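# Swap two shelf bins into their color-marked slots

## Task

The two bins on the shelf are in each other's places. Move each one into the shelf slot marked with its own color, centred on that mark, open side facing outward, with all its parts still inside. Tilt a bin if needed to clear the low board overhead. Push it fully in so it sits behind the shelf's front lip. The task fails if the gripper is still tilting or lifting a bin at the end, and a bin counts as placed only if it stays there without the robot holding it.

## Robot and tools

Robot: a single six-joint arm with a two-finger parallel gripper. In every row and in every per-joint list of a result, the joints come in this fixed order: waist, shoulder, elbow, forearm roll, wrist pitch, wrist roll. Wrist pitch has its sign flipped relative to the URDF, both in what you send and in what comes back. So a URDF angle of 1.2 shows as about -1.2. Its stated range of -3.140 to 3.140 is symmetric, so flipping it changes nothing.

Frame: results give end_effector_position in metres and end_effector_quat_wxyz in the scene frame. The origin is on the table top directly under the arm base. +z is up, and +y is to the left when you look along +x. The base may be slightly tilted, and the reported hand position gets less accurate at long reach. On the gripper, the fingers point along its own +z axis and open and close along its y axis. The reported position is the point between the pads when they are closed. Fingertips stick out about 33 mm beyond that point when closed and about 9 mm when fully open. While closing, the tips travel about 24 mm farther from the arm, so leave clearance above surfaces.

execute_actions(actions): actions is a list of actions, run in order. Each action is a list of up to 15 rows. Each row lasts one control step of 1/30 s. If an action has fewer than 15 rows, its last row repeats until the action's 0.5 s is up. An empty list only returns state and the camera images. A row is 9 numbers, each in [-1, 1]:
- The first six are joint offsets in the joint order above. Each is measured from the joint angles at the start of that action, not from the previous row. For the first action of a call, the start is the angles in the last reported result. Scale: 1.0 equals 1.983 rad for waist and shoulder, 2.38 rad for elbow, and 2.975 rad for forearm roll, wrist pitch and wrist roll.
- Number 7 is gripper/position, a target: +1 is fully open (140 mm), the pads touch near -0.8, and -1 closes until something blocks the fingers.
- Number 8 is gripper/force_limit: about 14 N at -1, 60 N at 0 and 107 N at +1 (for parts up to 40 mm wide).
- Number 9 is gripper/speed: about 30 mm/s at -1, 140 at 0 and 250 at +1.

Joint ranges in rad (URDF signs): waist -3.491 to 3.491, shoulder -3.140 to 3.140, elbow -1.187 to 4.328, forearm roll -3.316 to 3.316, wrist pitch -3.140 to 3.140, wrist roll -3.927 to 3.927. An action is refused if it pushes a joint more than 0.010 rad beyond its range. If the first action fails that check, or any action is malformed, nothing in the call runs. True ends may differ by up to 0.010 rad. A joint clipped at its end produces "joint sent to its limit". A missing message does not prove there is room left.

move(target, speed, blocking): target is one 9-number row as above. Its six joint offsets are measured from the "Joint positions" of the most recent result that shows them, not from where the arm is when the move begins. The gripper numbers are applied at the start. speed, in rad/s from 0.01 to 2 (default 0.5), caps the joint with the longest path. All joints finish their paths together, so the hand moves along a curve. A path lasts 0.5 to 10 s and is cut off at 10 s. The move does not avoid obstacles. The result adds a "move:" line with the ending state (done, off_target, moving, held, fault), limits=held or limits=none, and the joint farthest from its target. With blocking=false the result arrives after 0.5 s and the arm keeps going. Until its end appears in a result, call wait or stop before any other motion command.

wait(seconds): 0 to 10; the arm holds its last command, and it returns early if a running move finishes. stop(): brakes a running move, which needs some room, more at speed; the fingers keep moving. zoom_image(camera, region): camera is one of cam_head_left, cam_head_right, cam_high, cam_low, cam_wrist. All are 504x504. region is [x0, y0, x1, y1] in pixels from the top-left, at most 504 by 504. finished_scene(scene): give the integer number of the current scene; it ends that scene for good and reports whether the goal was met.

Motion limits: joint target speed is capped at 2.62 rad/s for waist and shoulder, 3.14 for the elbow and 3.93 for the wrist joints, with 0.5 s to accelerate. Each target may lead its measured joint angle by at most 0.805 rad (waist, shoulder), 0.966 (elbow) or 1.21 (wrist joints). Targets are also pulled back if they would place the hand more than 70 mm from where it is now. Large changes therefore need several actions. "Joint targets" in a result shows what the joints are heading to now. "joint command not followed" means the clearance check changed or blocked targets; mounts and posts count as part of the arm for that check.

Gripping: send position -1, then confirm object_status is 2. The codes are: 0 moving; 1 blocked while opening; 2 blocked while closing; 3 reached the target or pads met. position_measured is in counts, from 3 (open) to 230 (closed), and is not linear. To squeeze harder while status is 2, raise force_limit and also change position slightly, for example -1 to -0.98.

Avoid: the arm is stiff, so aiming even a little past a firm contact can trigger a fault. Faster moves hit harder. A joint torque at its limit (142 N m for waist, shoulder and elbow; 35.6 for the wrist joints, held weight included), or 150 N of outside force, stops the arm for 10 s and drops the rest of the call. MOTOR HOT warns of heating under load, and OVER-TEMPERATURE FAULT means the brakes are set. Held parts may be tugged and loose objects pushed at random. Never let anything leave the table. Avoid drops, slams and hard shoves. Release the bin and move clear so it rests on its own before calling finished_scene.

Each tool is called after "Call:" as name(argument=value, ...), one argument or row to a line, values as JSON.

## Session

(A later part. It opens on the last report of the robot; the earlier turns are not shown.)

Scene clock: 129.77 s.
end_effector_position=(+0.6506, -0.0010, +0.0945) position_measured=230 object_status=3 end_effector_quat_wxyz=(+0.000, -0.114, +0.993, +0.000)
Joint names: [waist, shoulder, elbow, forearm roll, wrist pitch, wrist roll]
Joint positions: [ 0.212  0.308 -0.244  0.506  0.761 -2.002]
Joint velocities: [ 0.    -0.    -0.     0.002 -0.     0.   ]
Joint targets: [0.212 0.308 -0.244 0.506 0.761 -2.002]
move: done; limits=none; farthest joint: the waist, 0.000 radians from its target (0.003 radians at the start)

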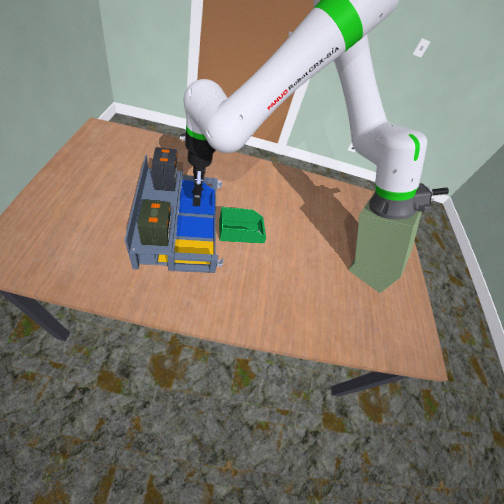

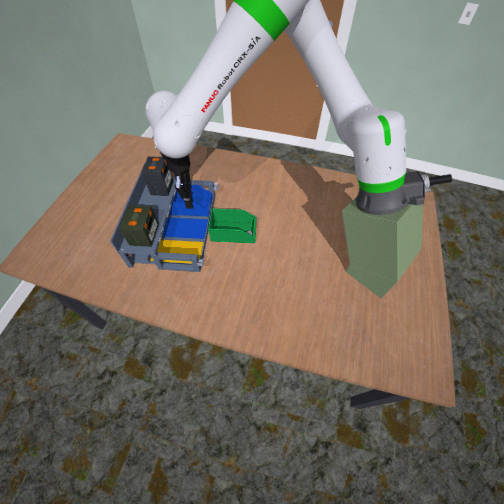

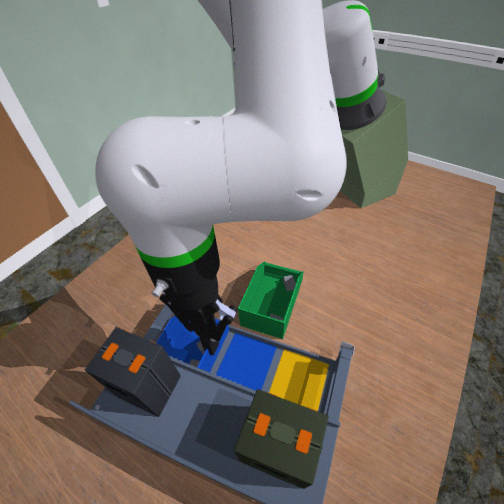

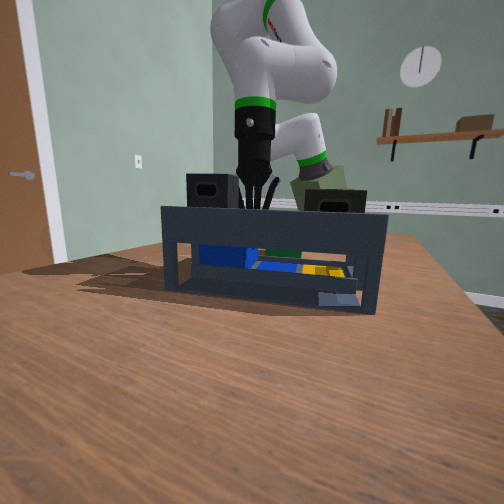

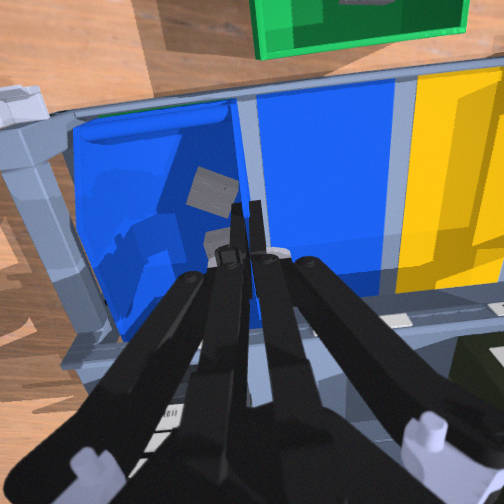

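Call:
move(
  target=[0.0928,0.0308,-0.0097,0.0255,0.0024,-0.0847,-1,0,-0.5],
  speed=0.08,
)

Scene clock: 135.50 s.
end_effector_position=(+0.6301, +0.1109, +0.0917) position_measured=230 object_status=3 end_effector_quat_wxyz=(-0.000, -0.113, +0.994, +0.001)
Joint names: [waist, shoulder, elbow, forearm roll, wrist pitch, wrist roll]
Joint positions: [ 0.396  0.369 -0.267  0.582  0.768 -2.254]
Joint velocities: [ 0.    -0.002  0.    -0.001  0.001 -0.   ]
Joint targets: [0.396 0.369 -0.267 0.582 0.768 -2.254]
move: done; limits=none; farthest joint: the waist, 0.000 radians from its target (0.184 radians at the start)

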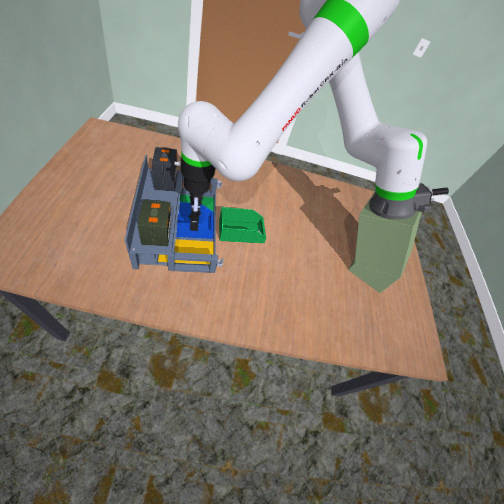

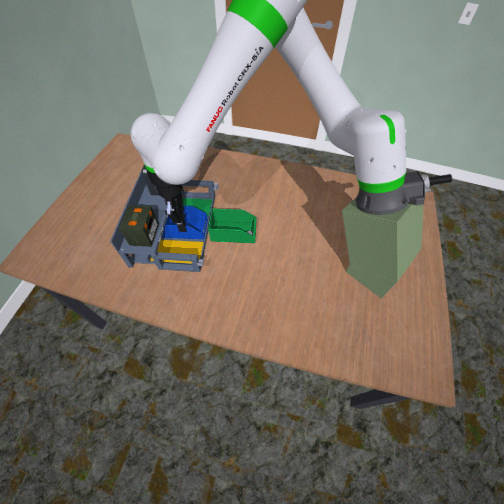

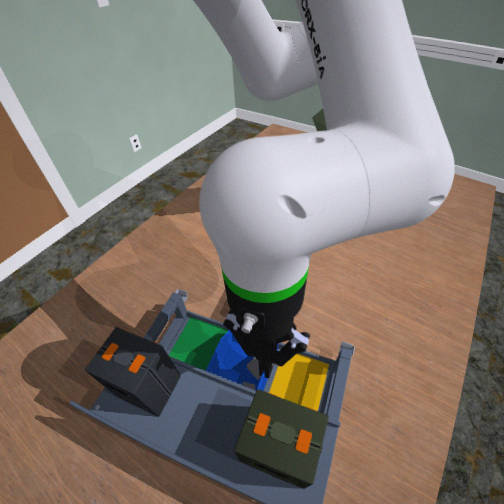

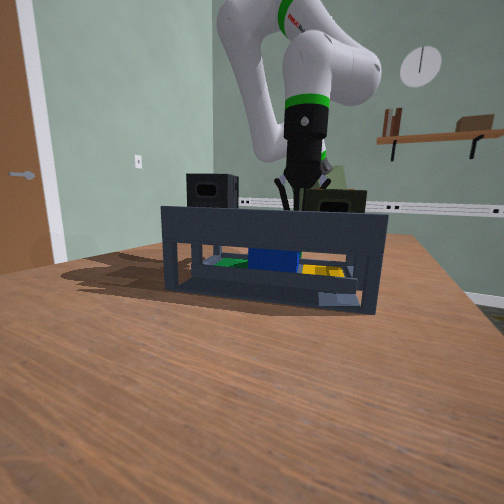

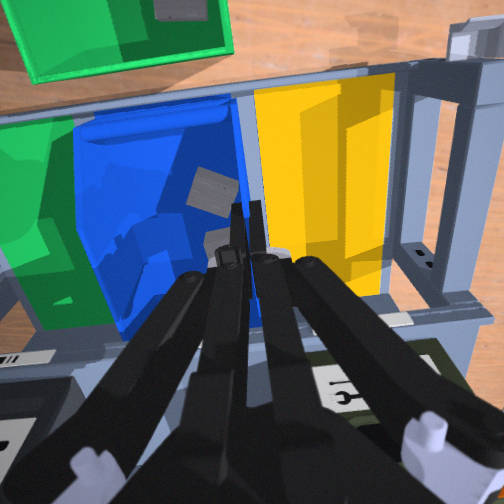

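Call:
move(
  target=[0.0333,0.0219,0.0034,0.009,0,-0.0313,-1,0,-0.5],
  speed=0.06,
)

Call:
move(
  target=[0,0,0,0,0,0,-0.4,0,-0.5],
)

Call:
move(
  target=[0.025,-0.049,0.008,-0.018,0.040,0.012,-0.4,0,-0.5],
  speed=0.15,
)

Scene clock: 150.27 s.
end_effector_position=(+0.6256, +0.1451, +0.0898) position_measured=230 object_status=3 end_effector_quat_wxyz=(+0.002, -0.113, +0.994, -0.001)
Joint names: [waist, shoulder, elbow, forearm roll, wrist pitch, wrist roll]
Joint positions: [ 0.449  0.4   -0.259  0.608  0.771 -2.329]
Joint velocities: [ 0.    -0.001  0.001  0.001 -0.001  0.001]
Joint targets: [0.449 0.400 -0.259 0.608 0.771 -2.329]
FORCE FAULT: contact force on the arm reached its limit, and the arm stopped for 10 seconds. The contact can be on any part of the arm, not only on its tool. That time counts as 20 of the actions that you can send in this scene. The arm's remaining commands of this call were not run. The arm holds still and accepts commands again. Move the arm away from the contact; if what it grips holds it there, let go first. Pushing or pulling that hard again can fault the arm again.
move: fault; limits=none; farthest joint: the wrist roll, 0.019 radians from its target (0.093 radians at the start)

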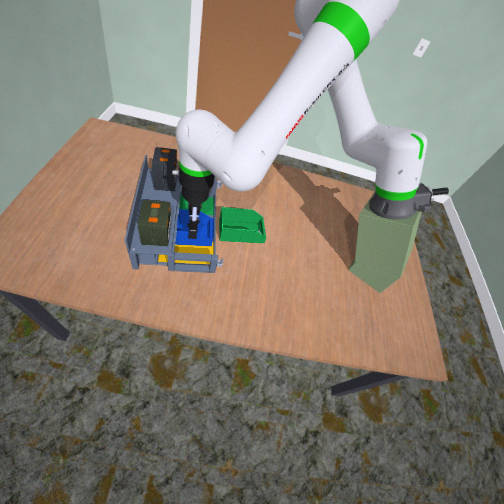

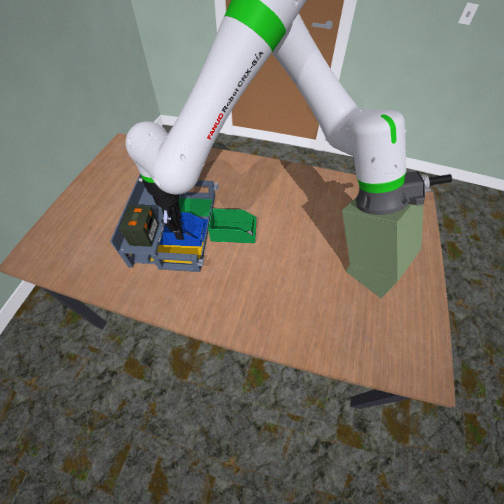

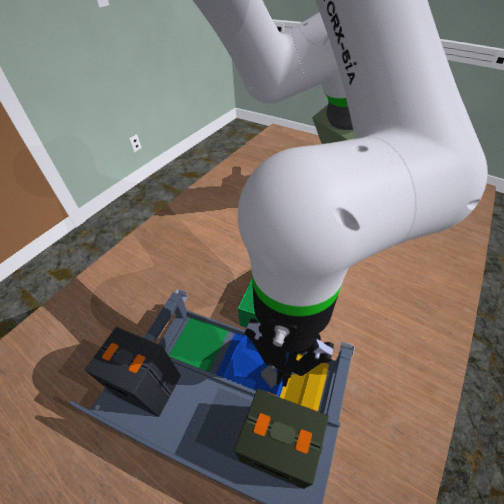

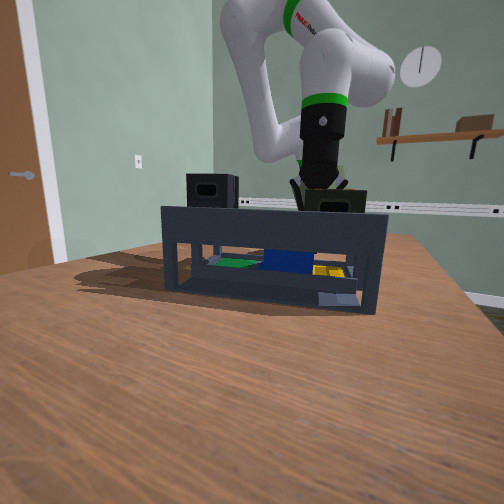

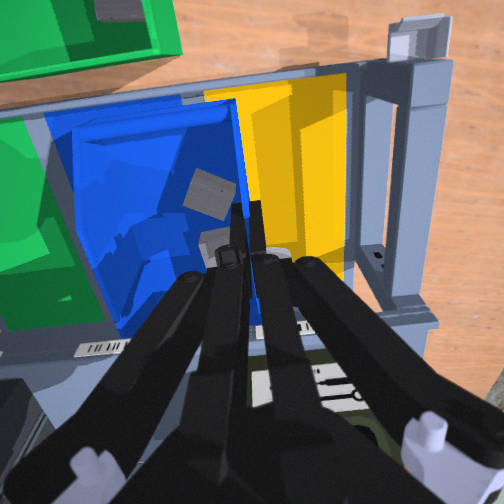

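not run: a fault stop came before this call.

not run: a fault stop came before this call.

Call:
move(
  target=[0,0,0,0,0,0,-0.55,0,-0.5],
)

Call:
move(
  target=[0.025,-0.049,0.008,-0.018,0.040,0.012,-0.55,0,-0.5],
  speed=0.15,
)

Scene clock: 152.53 s.
end_effector_position=(+0.6256, +0.1451, +0.0898) position_measured=199 object_status=3 end_effector_quat_wxyz=(+0.002, -0.113, +0.994, -0.001)
Joint names: [waist, shoulder, elbow, forearm roll, wrist pitch, wrist roll]
Joint positions: [ 0.449  0.4   -0.259  0.608  0.771 -2.329]
Joint velocities: [ 0.     0.    -0.002  0.001  0.    -0.   ]
Joint targets: [0.449 0.400 -0.259 0.608 0.771 -2.329]
move: done; limits=none; farthest joint: the waist, 0.000 radians from its target (0.000 radians at the start)

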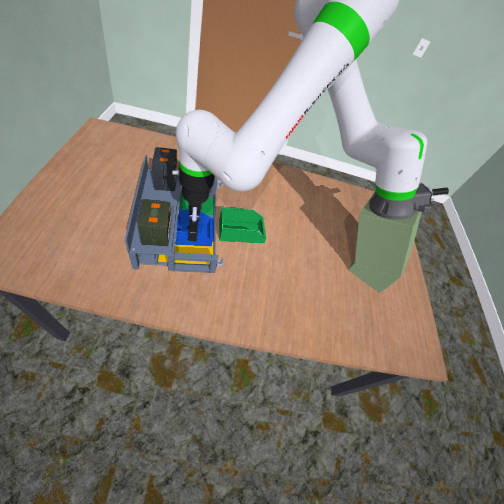

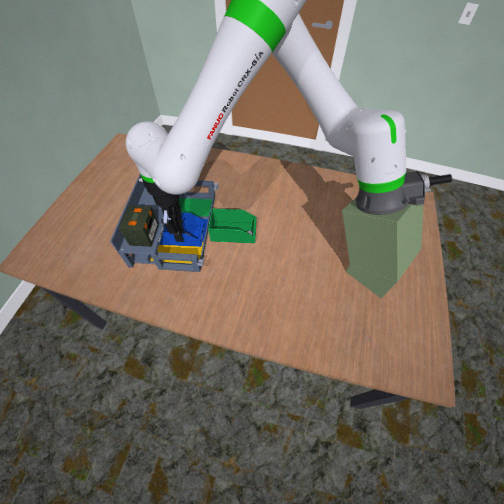

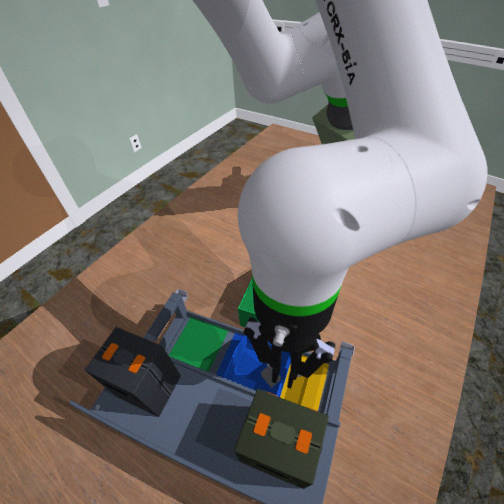

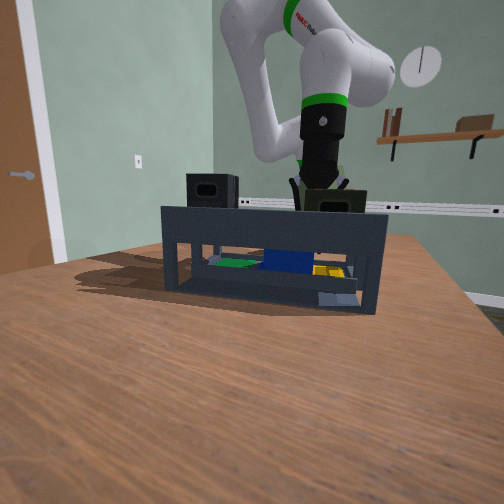

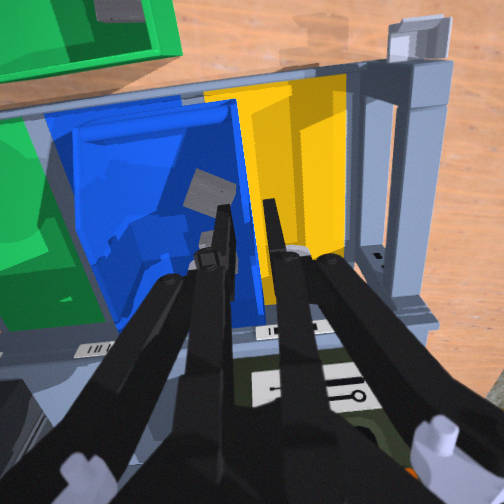

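Scene clock: 153.63 s.
end_effector_position=(+0.6259, +0.1427, +0.1507) position_measured=199 object_status=3 end_effector_quat_wxyz=(+0.003, -0.111, +0.994, -0.001)
Joint names: [waist, shoulder, elbow, forearm roll, wrist pitch, wrist roll]
Joint positions: [ 0.499  0.303 -0.24   0.555  0.89  -2.293]
Joint velocities: [ 0.     0.    -0.    -0.002  0.001 -0.001]
Joint targets: [0.499 0.303 -0.240 0.555 0.890 -2.293]
move: done; limits=none; farthest joint: the waist, 0.000 radians from its target (0.049 radians at the start)

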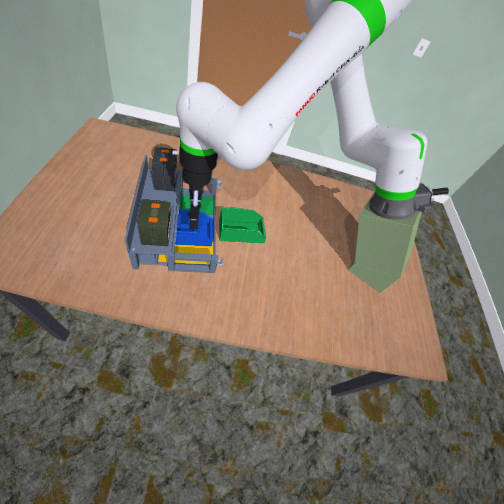

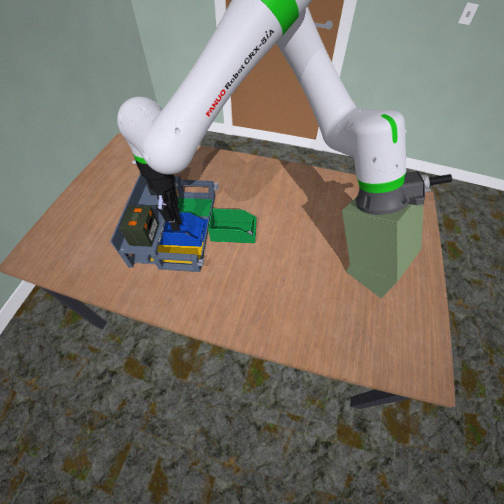

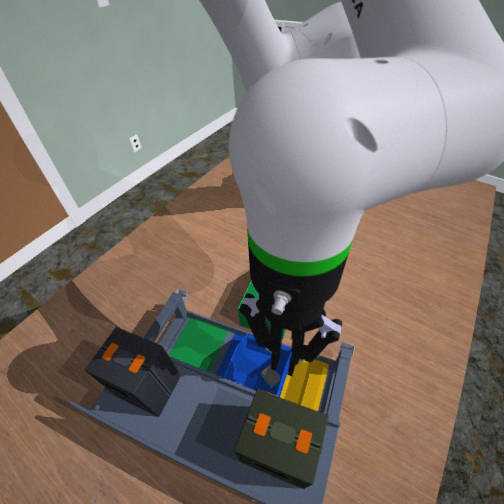

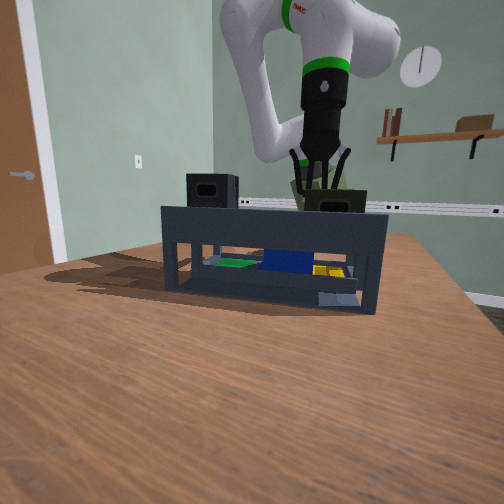

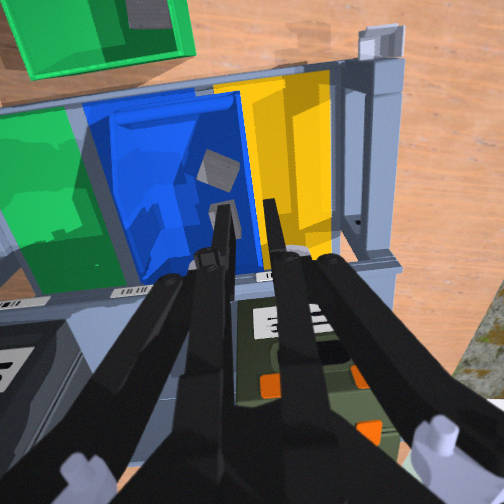

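Call:
move(
  target=[0.0368,-0.1967,-0.281,0.0518,-0.0645,-0.0965,-0.4,0,0],
  speed=0.4,
)

Call:
move(
  target=[-0.0605,0.0761,0,0.0568,-0.0538,-0.0306,-0.4,0,0],
  speed=0.12,
)

Call:
move(
  target=[0,0,0,0,0,0,-1,0,-0.5],
)

Scene clock: 159.87 s.
end_effector_position=(+0.4214, +0.0660, +0.1354) position_measured=179 object_status=3 end_effector_quat_wxyz=(+0.000, -0.113, +0.994, +0.000)
Joint names: [waist, shoulder, elbow, forearm roll, wrist pitch, wrist roll]
Joint positions: [ 0.572 -0.087 -0.909  0.709  0.699 -2.58 ]
Joint velocities: [-0.    -0.001 -0.001  0.001 -0.    -0.001]
Joint targets: [0.572 -0.087 -0.909 0.709 0.699 -2.580]
move: done; limits=none; farthest joint: the waist, 0.000 radians from its target (0.073 radians at the start)

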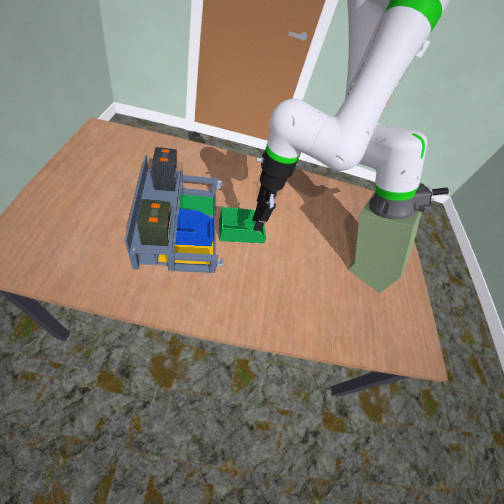

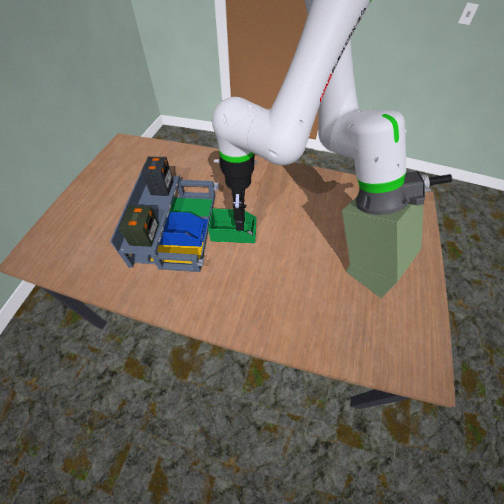

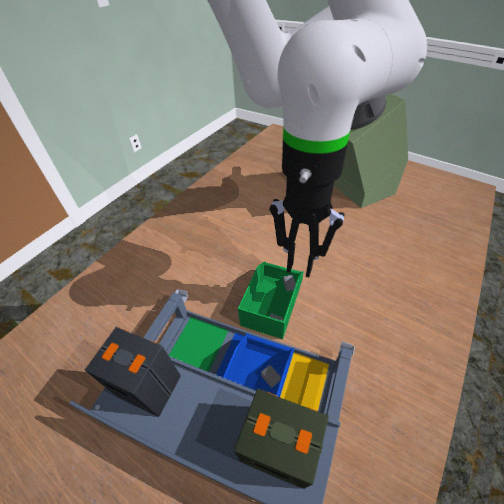

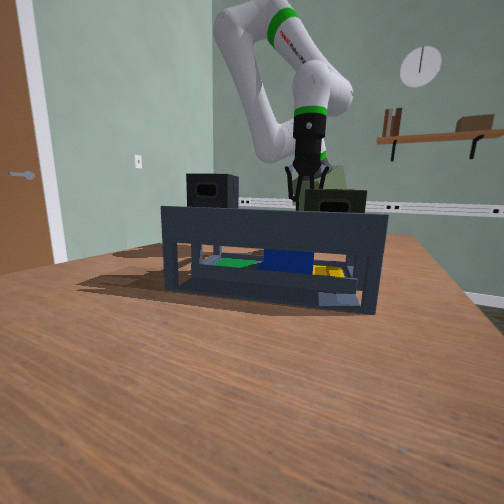

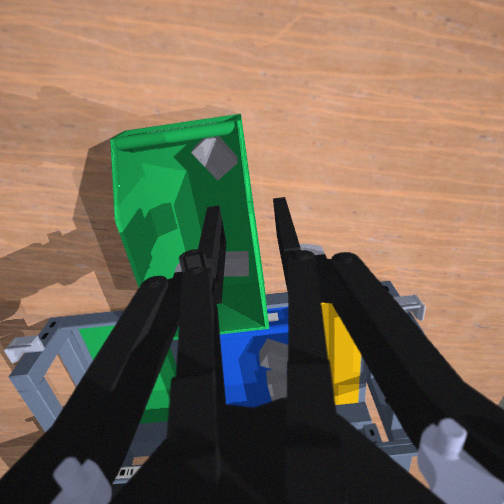

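Scene clock: 161.57 s.
end_effector_position=(+0.4333, +0.0695, +0.0848) position_measured=179 object_status=3 end_effector_quat_wxyz=(-0.000, -0.113, +0.994, +0.001)
Joint names: [waist, shoulder, elbow, forearm roll, wrist pitch, wrist roll]
Joint positions: [ 0.452  0.064 -0.909  0.878  0.539 -2.671]
Joint velocities: [-0.    -0.001 -0.    -0.     0.    -0.   ]
Joint targets: [0.452 0.064 -0.909 0.878 0.539 -2.671]
move: done; limits=none; farthest joint: the waist, 0.000 radians from its target (0.120 radians at the start)

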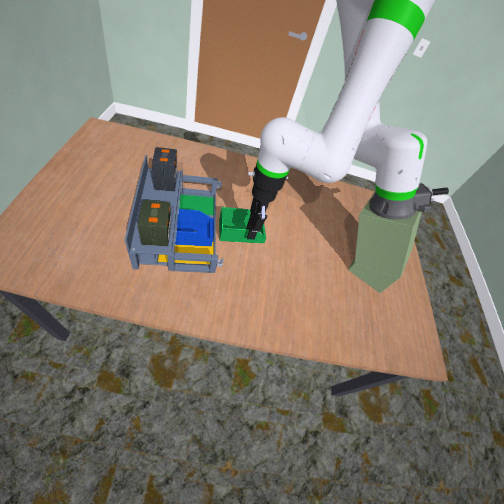

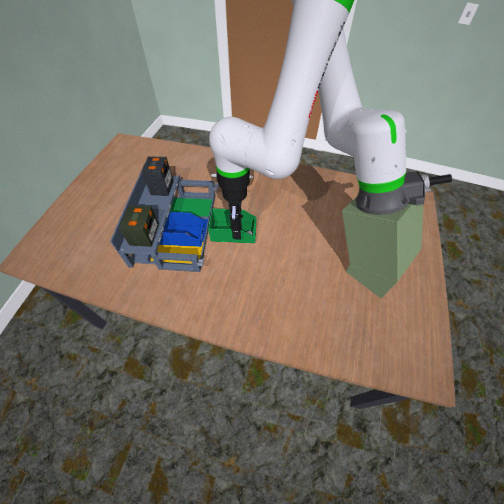

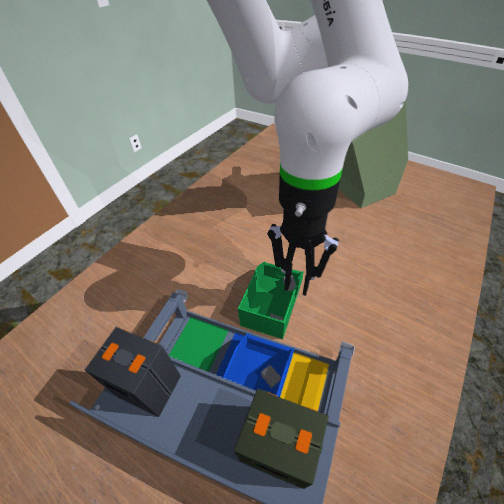

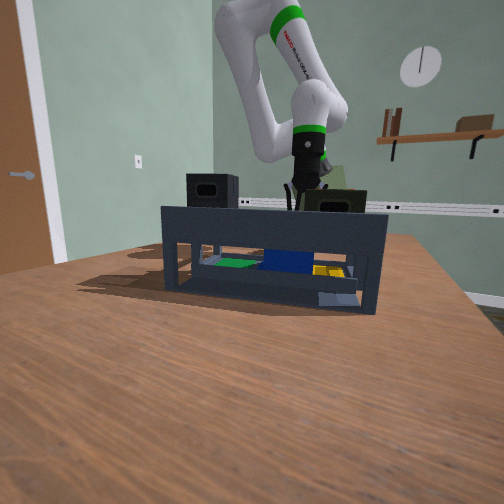

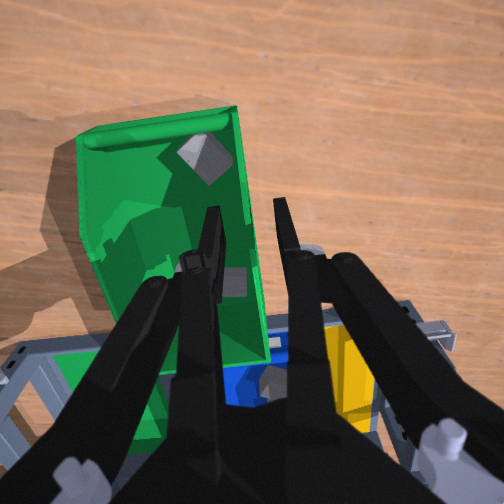

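Scene clock: 162.17 s.
end_effector_position=(+0.4333, +0.0695, +0.0848) position_measured=230 object_status=3 end_effector_quat_wxyz=(-0.000, -0.113, +0.994, +0.001)
Joint names: [waist, shoulder, elbow, forearm roll, wrist pitch, wrist roll]
Joint positions: [ 0.452  0.064 -0.909  0.878  0.538 -2.671]
Joint velocities: [-0.     0.001 -0.    -0.001 -0.001 -0.   ]
Joint targets: [0.452 0.064 -0.909 0.878 0.539 -2.671]
move: done; limits=none; farthest joint: the wrist pitch, 0.001 radians from its target (0.000 radians at the start)

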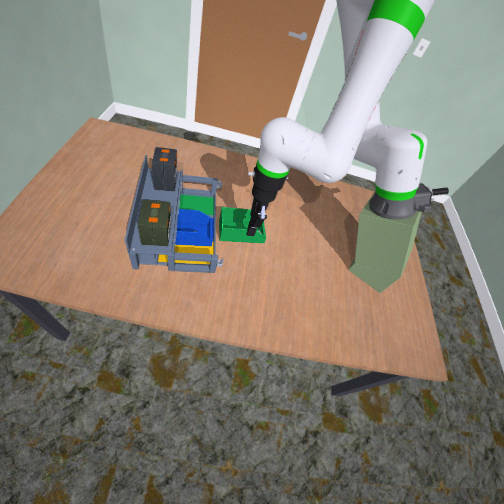

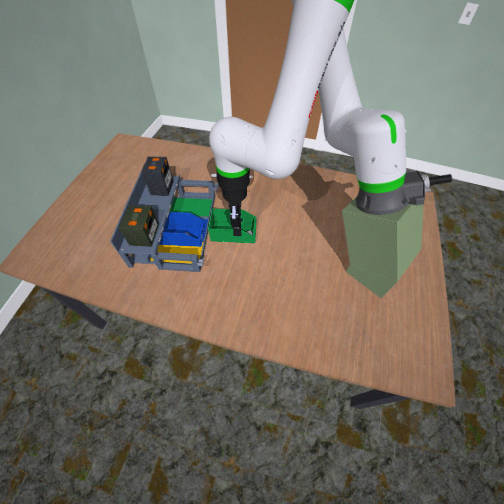

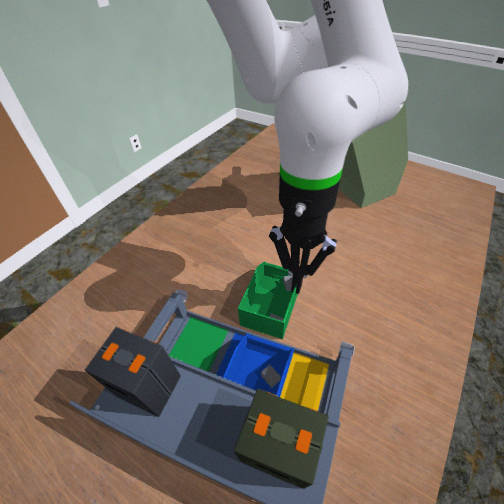

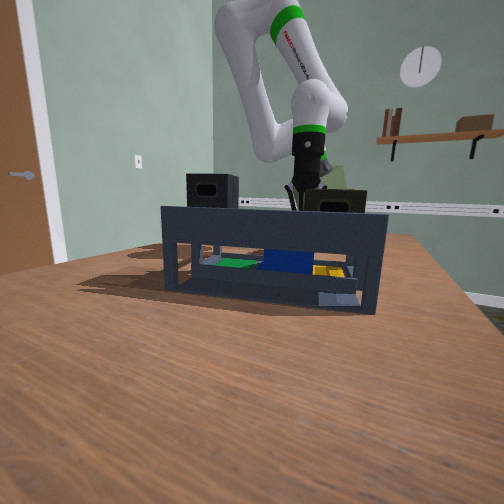

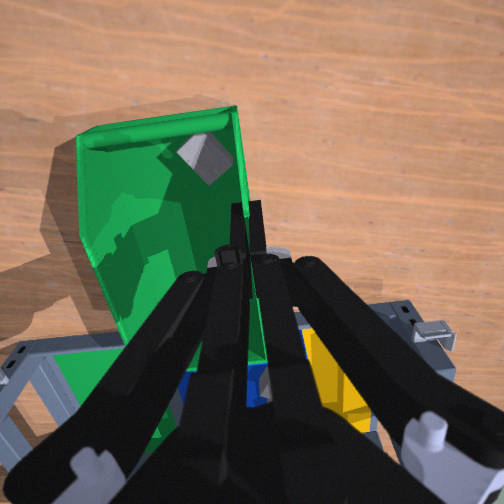

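Call:
move(
  target=[0.0605,-0.0761,0,-0.0568,0.0538,0.0306,-1,0,-0.5],
  speed=0.12,
)

Call:
move(
  target=[-0.1437,0.0245,0.09,-0.073,0.0345,0.163,-1,0,-0.5],
  speed=0.2,
)

Call:
move(
  target=[-0.016,0.1208,0.1418,-0.0145,0.0254,0.0306,-1,0,-0.5],
  speed=0.1,
)

Scene clock: 175.03 s.
end_effector_position=(+0.4214, +0.0660, +0.1354) position_measured=230 object_status=3 end_effector_quat_wxyz=(+0.000, -0.113, +0.994, +0.000)
Joint names: [waist, shoulder, elbow, forearm roll, wrist pitch, wrist roll]
Joint positions: [ 0.572 -0.087 -0.909  0.709  0.699 -2.58 ]
Joint velocities: [ 0.     0.    -0.001  0.001  0.    -0.   ]
Joint targets: [0.572 -0.087 -0.909 0.709 0.699 -2.580]
move: done; limits=none; farthest joint: the waist, 0.000 radians from its target (0.120 radians at the start)

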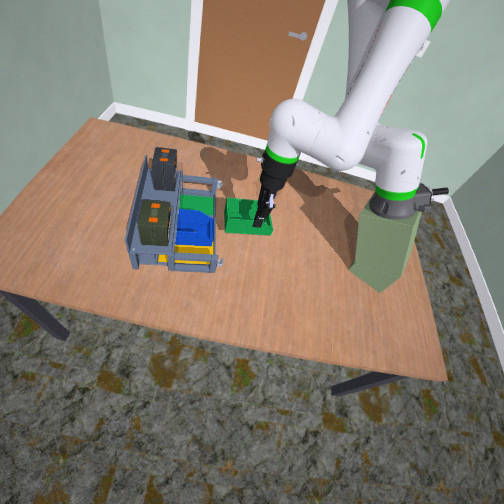

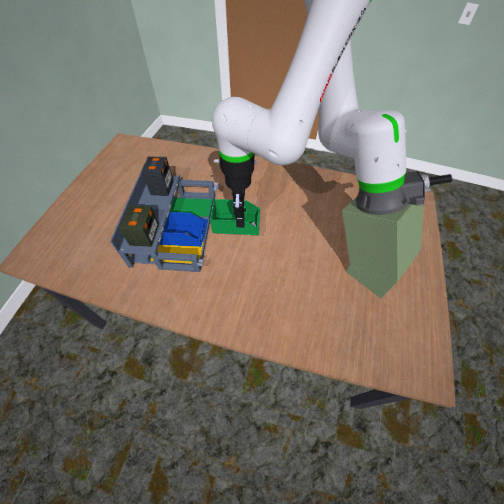

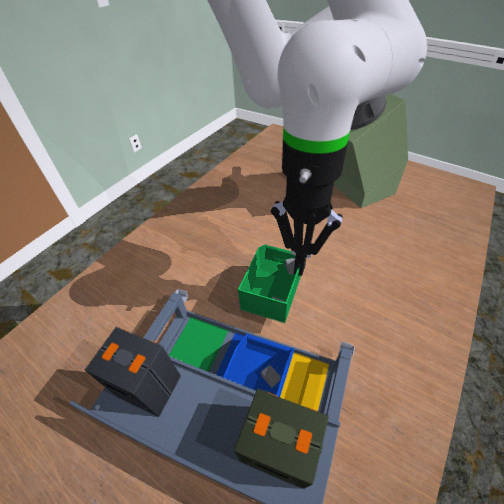

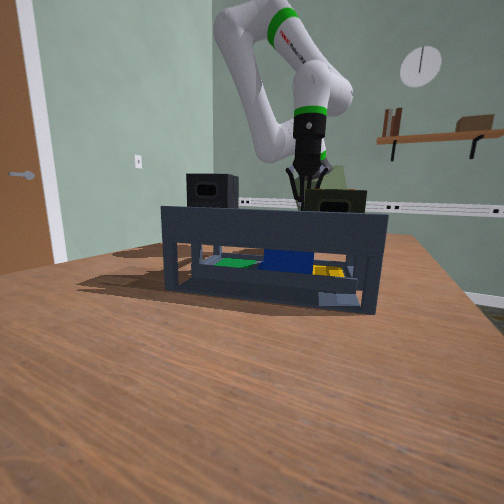

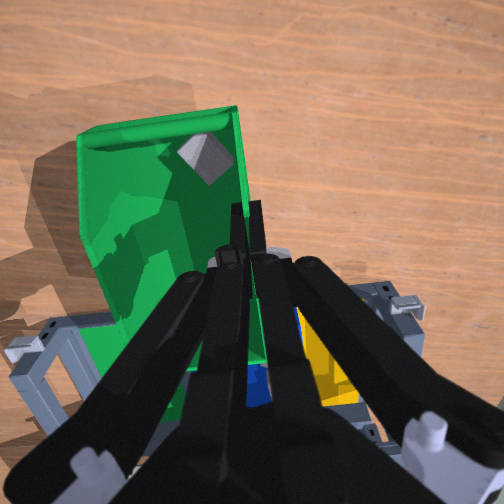

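Scene clock: 177.77 s.
end_effector_position=(+0.4587, -0.0367, +0.1310) position_measured=230 object_status=3 end_effector_quat_wxyz=(-0.057, -0.114, +0.992, -0.006)
Joint names: [waist, shoulder, elbow, forearm roll, wrist pitch, wrist roll]
Joint positions: [ 0.287 -0.038 -0.695  0.492  0.801 -2.095]
Joint velocities: [-0.     0.001  0.    -0.001  0.    -0.   ]
Joint targets: [0.287 -0.038 -0.695 0.492 0.801 -2.095]
move: done; limits=none; farthest joint: the waist, 0.000 radians from its target (0.285 radians at the start)

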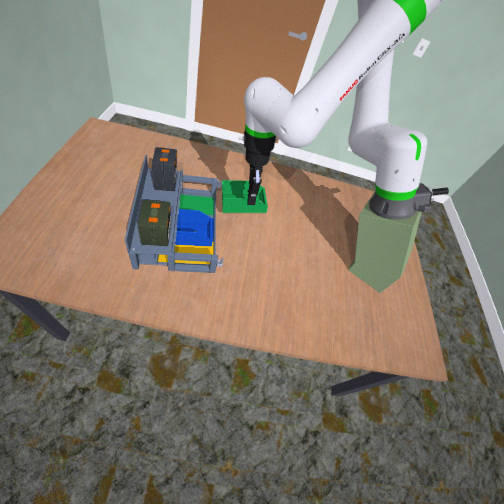

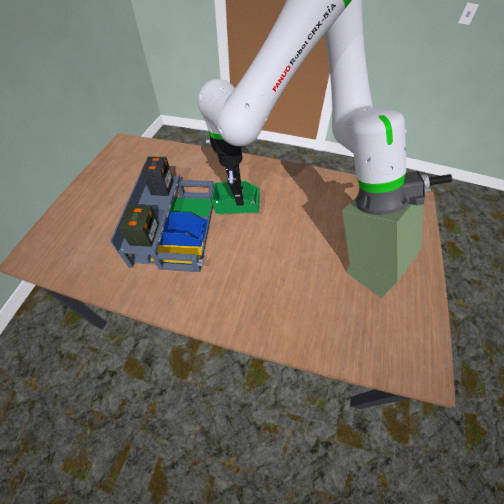

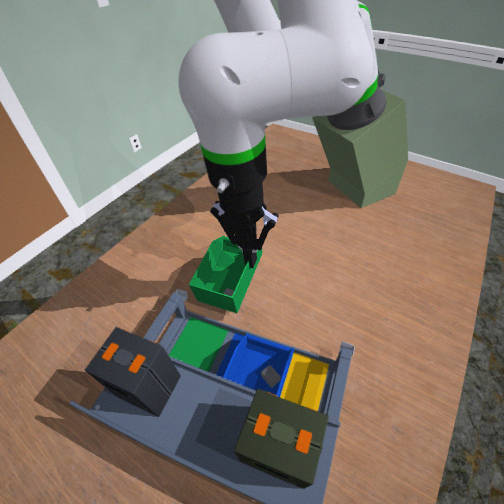

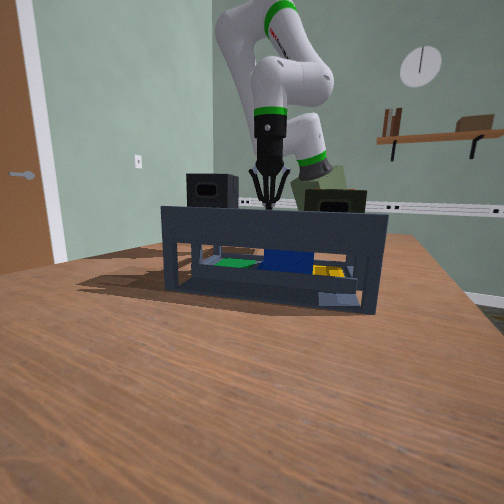

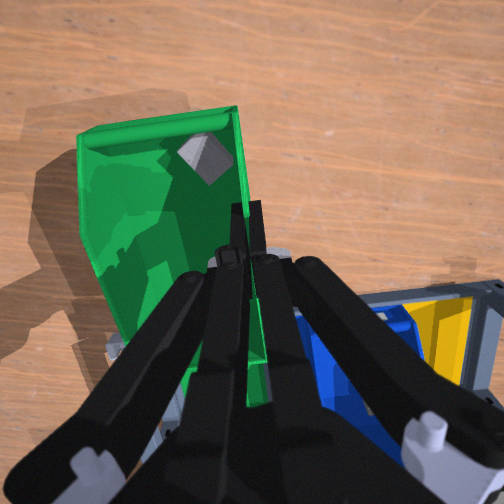

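Scene clock: 181.43 s.
end_effector_position=(+0.5692, -0.0104, +0.1176) position_measured=230 object_status=3 end_effector_quat_wxyz=(-0.058, -0.114, +0.992, -0.006)
Joint names: [waist, shoulder, elbow, forearm roll, wrist pitch, wrist roll]
Joint positions: [ 0.255  0.201 -0.357  0.448  0.877 -2.004]
Joint velocities: [-0.     0.     0.001  0.     0.001 -0.   ]
Joint targets: [0.255 0.201 -0.357 0.448 0.877 -2.004]
move: done; limits=none; farthest joint: the waist, 0.000 radians from its target (0.031 radians at the start)

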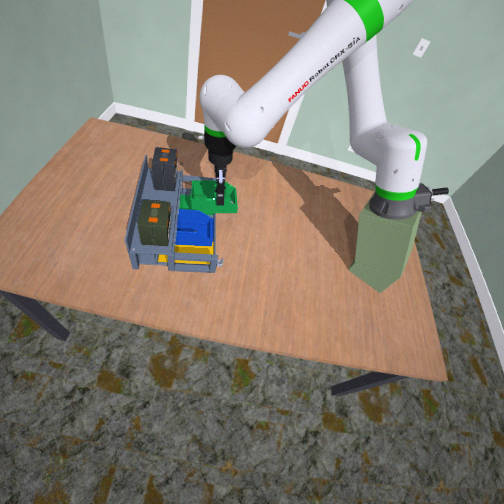

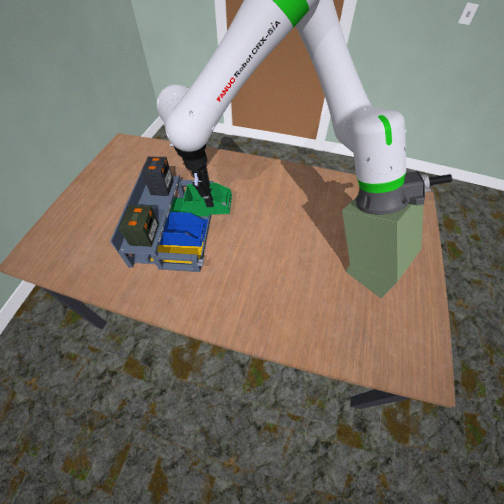

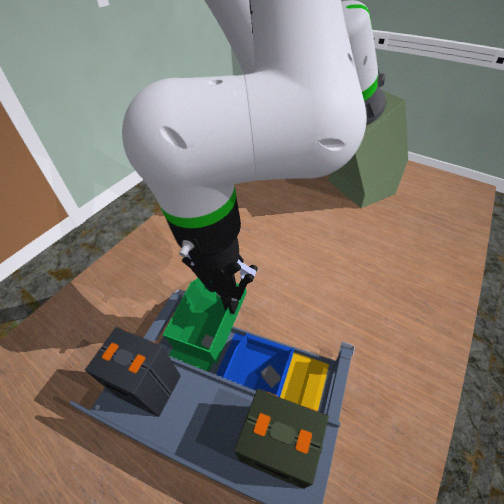

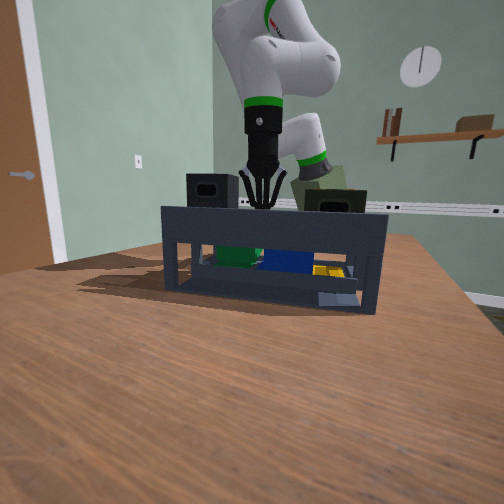

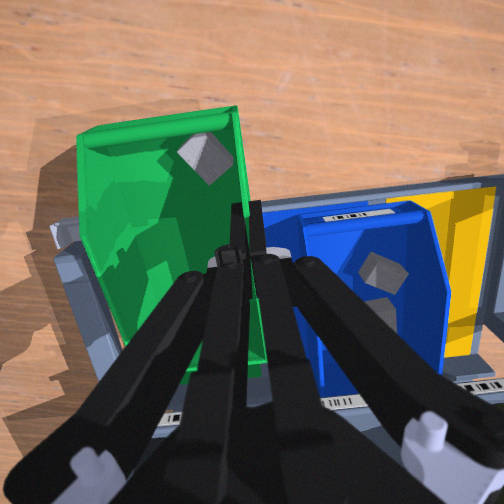

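B'→A'.

Call:
move(
  target=[-0.0076,0.0842,0.1124,-0.0111,0.0286,0.0232,-1,0,-0.5],
  speed=0.05,
)

Scene clock: 188.30 s.
end_effector_position=(+0.6476, +0.0080, +0.1076) position_measured=230 object_status=3 end_effector_quat_wxyz=(-0.057, -0.115, +0.992, -0.006)
Joint names: [waist, shoulder, elbow, forearm roll, wrist pitch, wrist roll]
Joint positions: [ 0.24   0.368 -0.09   0.415  0.962 -1.935]
Joint velocities: [-0.     0.001 -0.     0.     0.001  0.001]
Joint targets: [0.240 0.368 -0.090 0.415 0.962 -1.935]
move: done; limits=none; farthest joint: the waist, 0.000 radians from its target (0.015 radians at the start)

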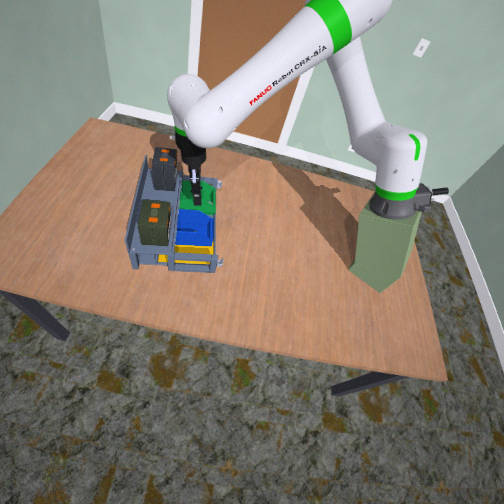

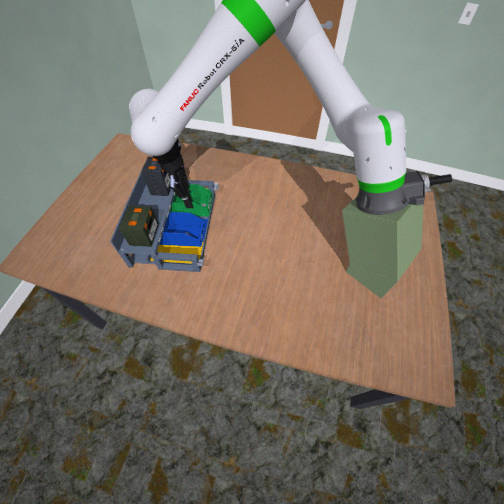

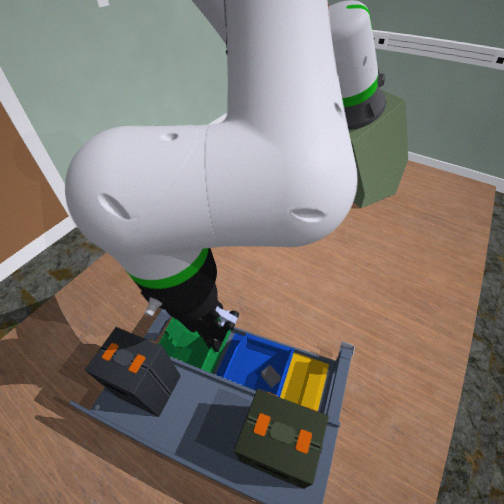

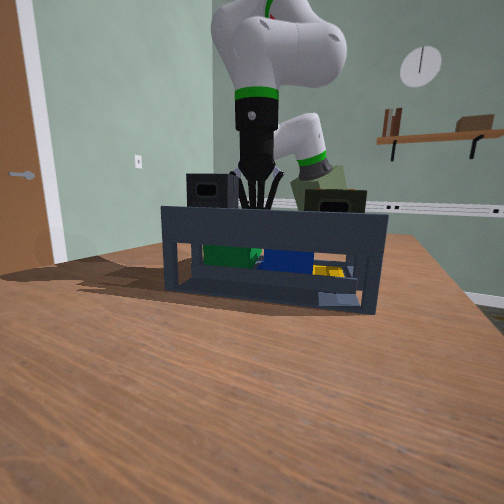

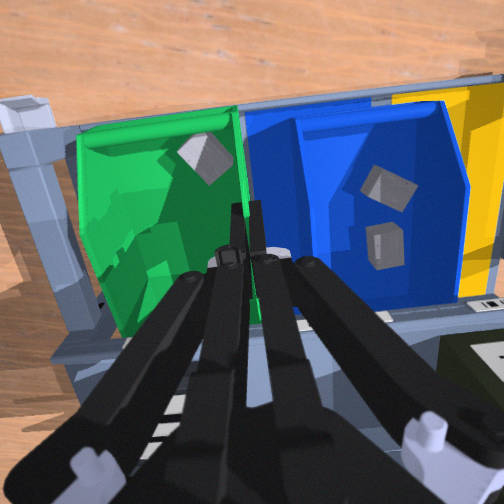

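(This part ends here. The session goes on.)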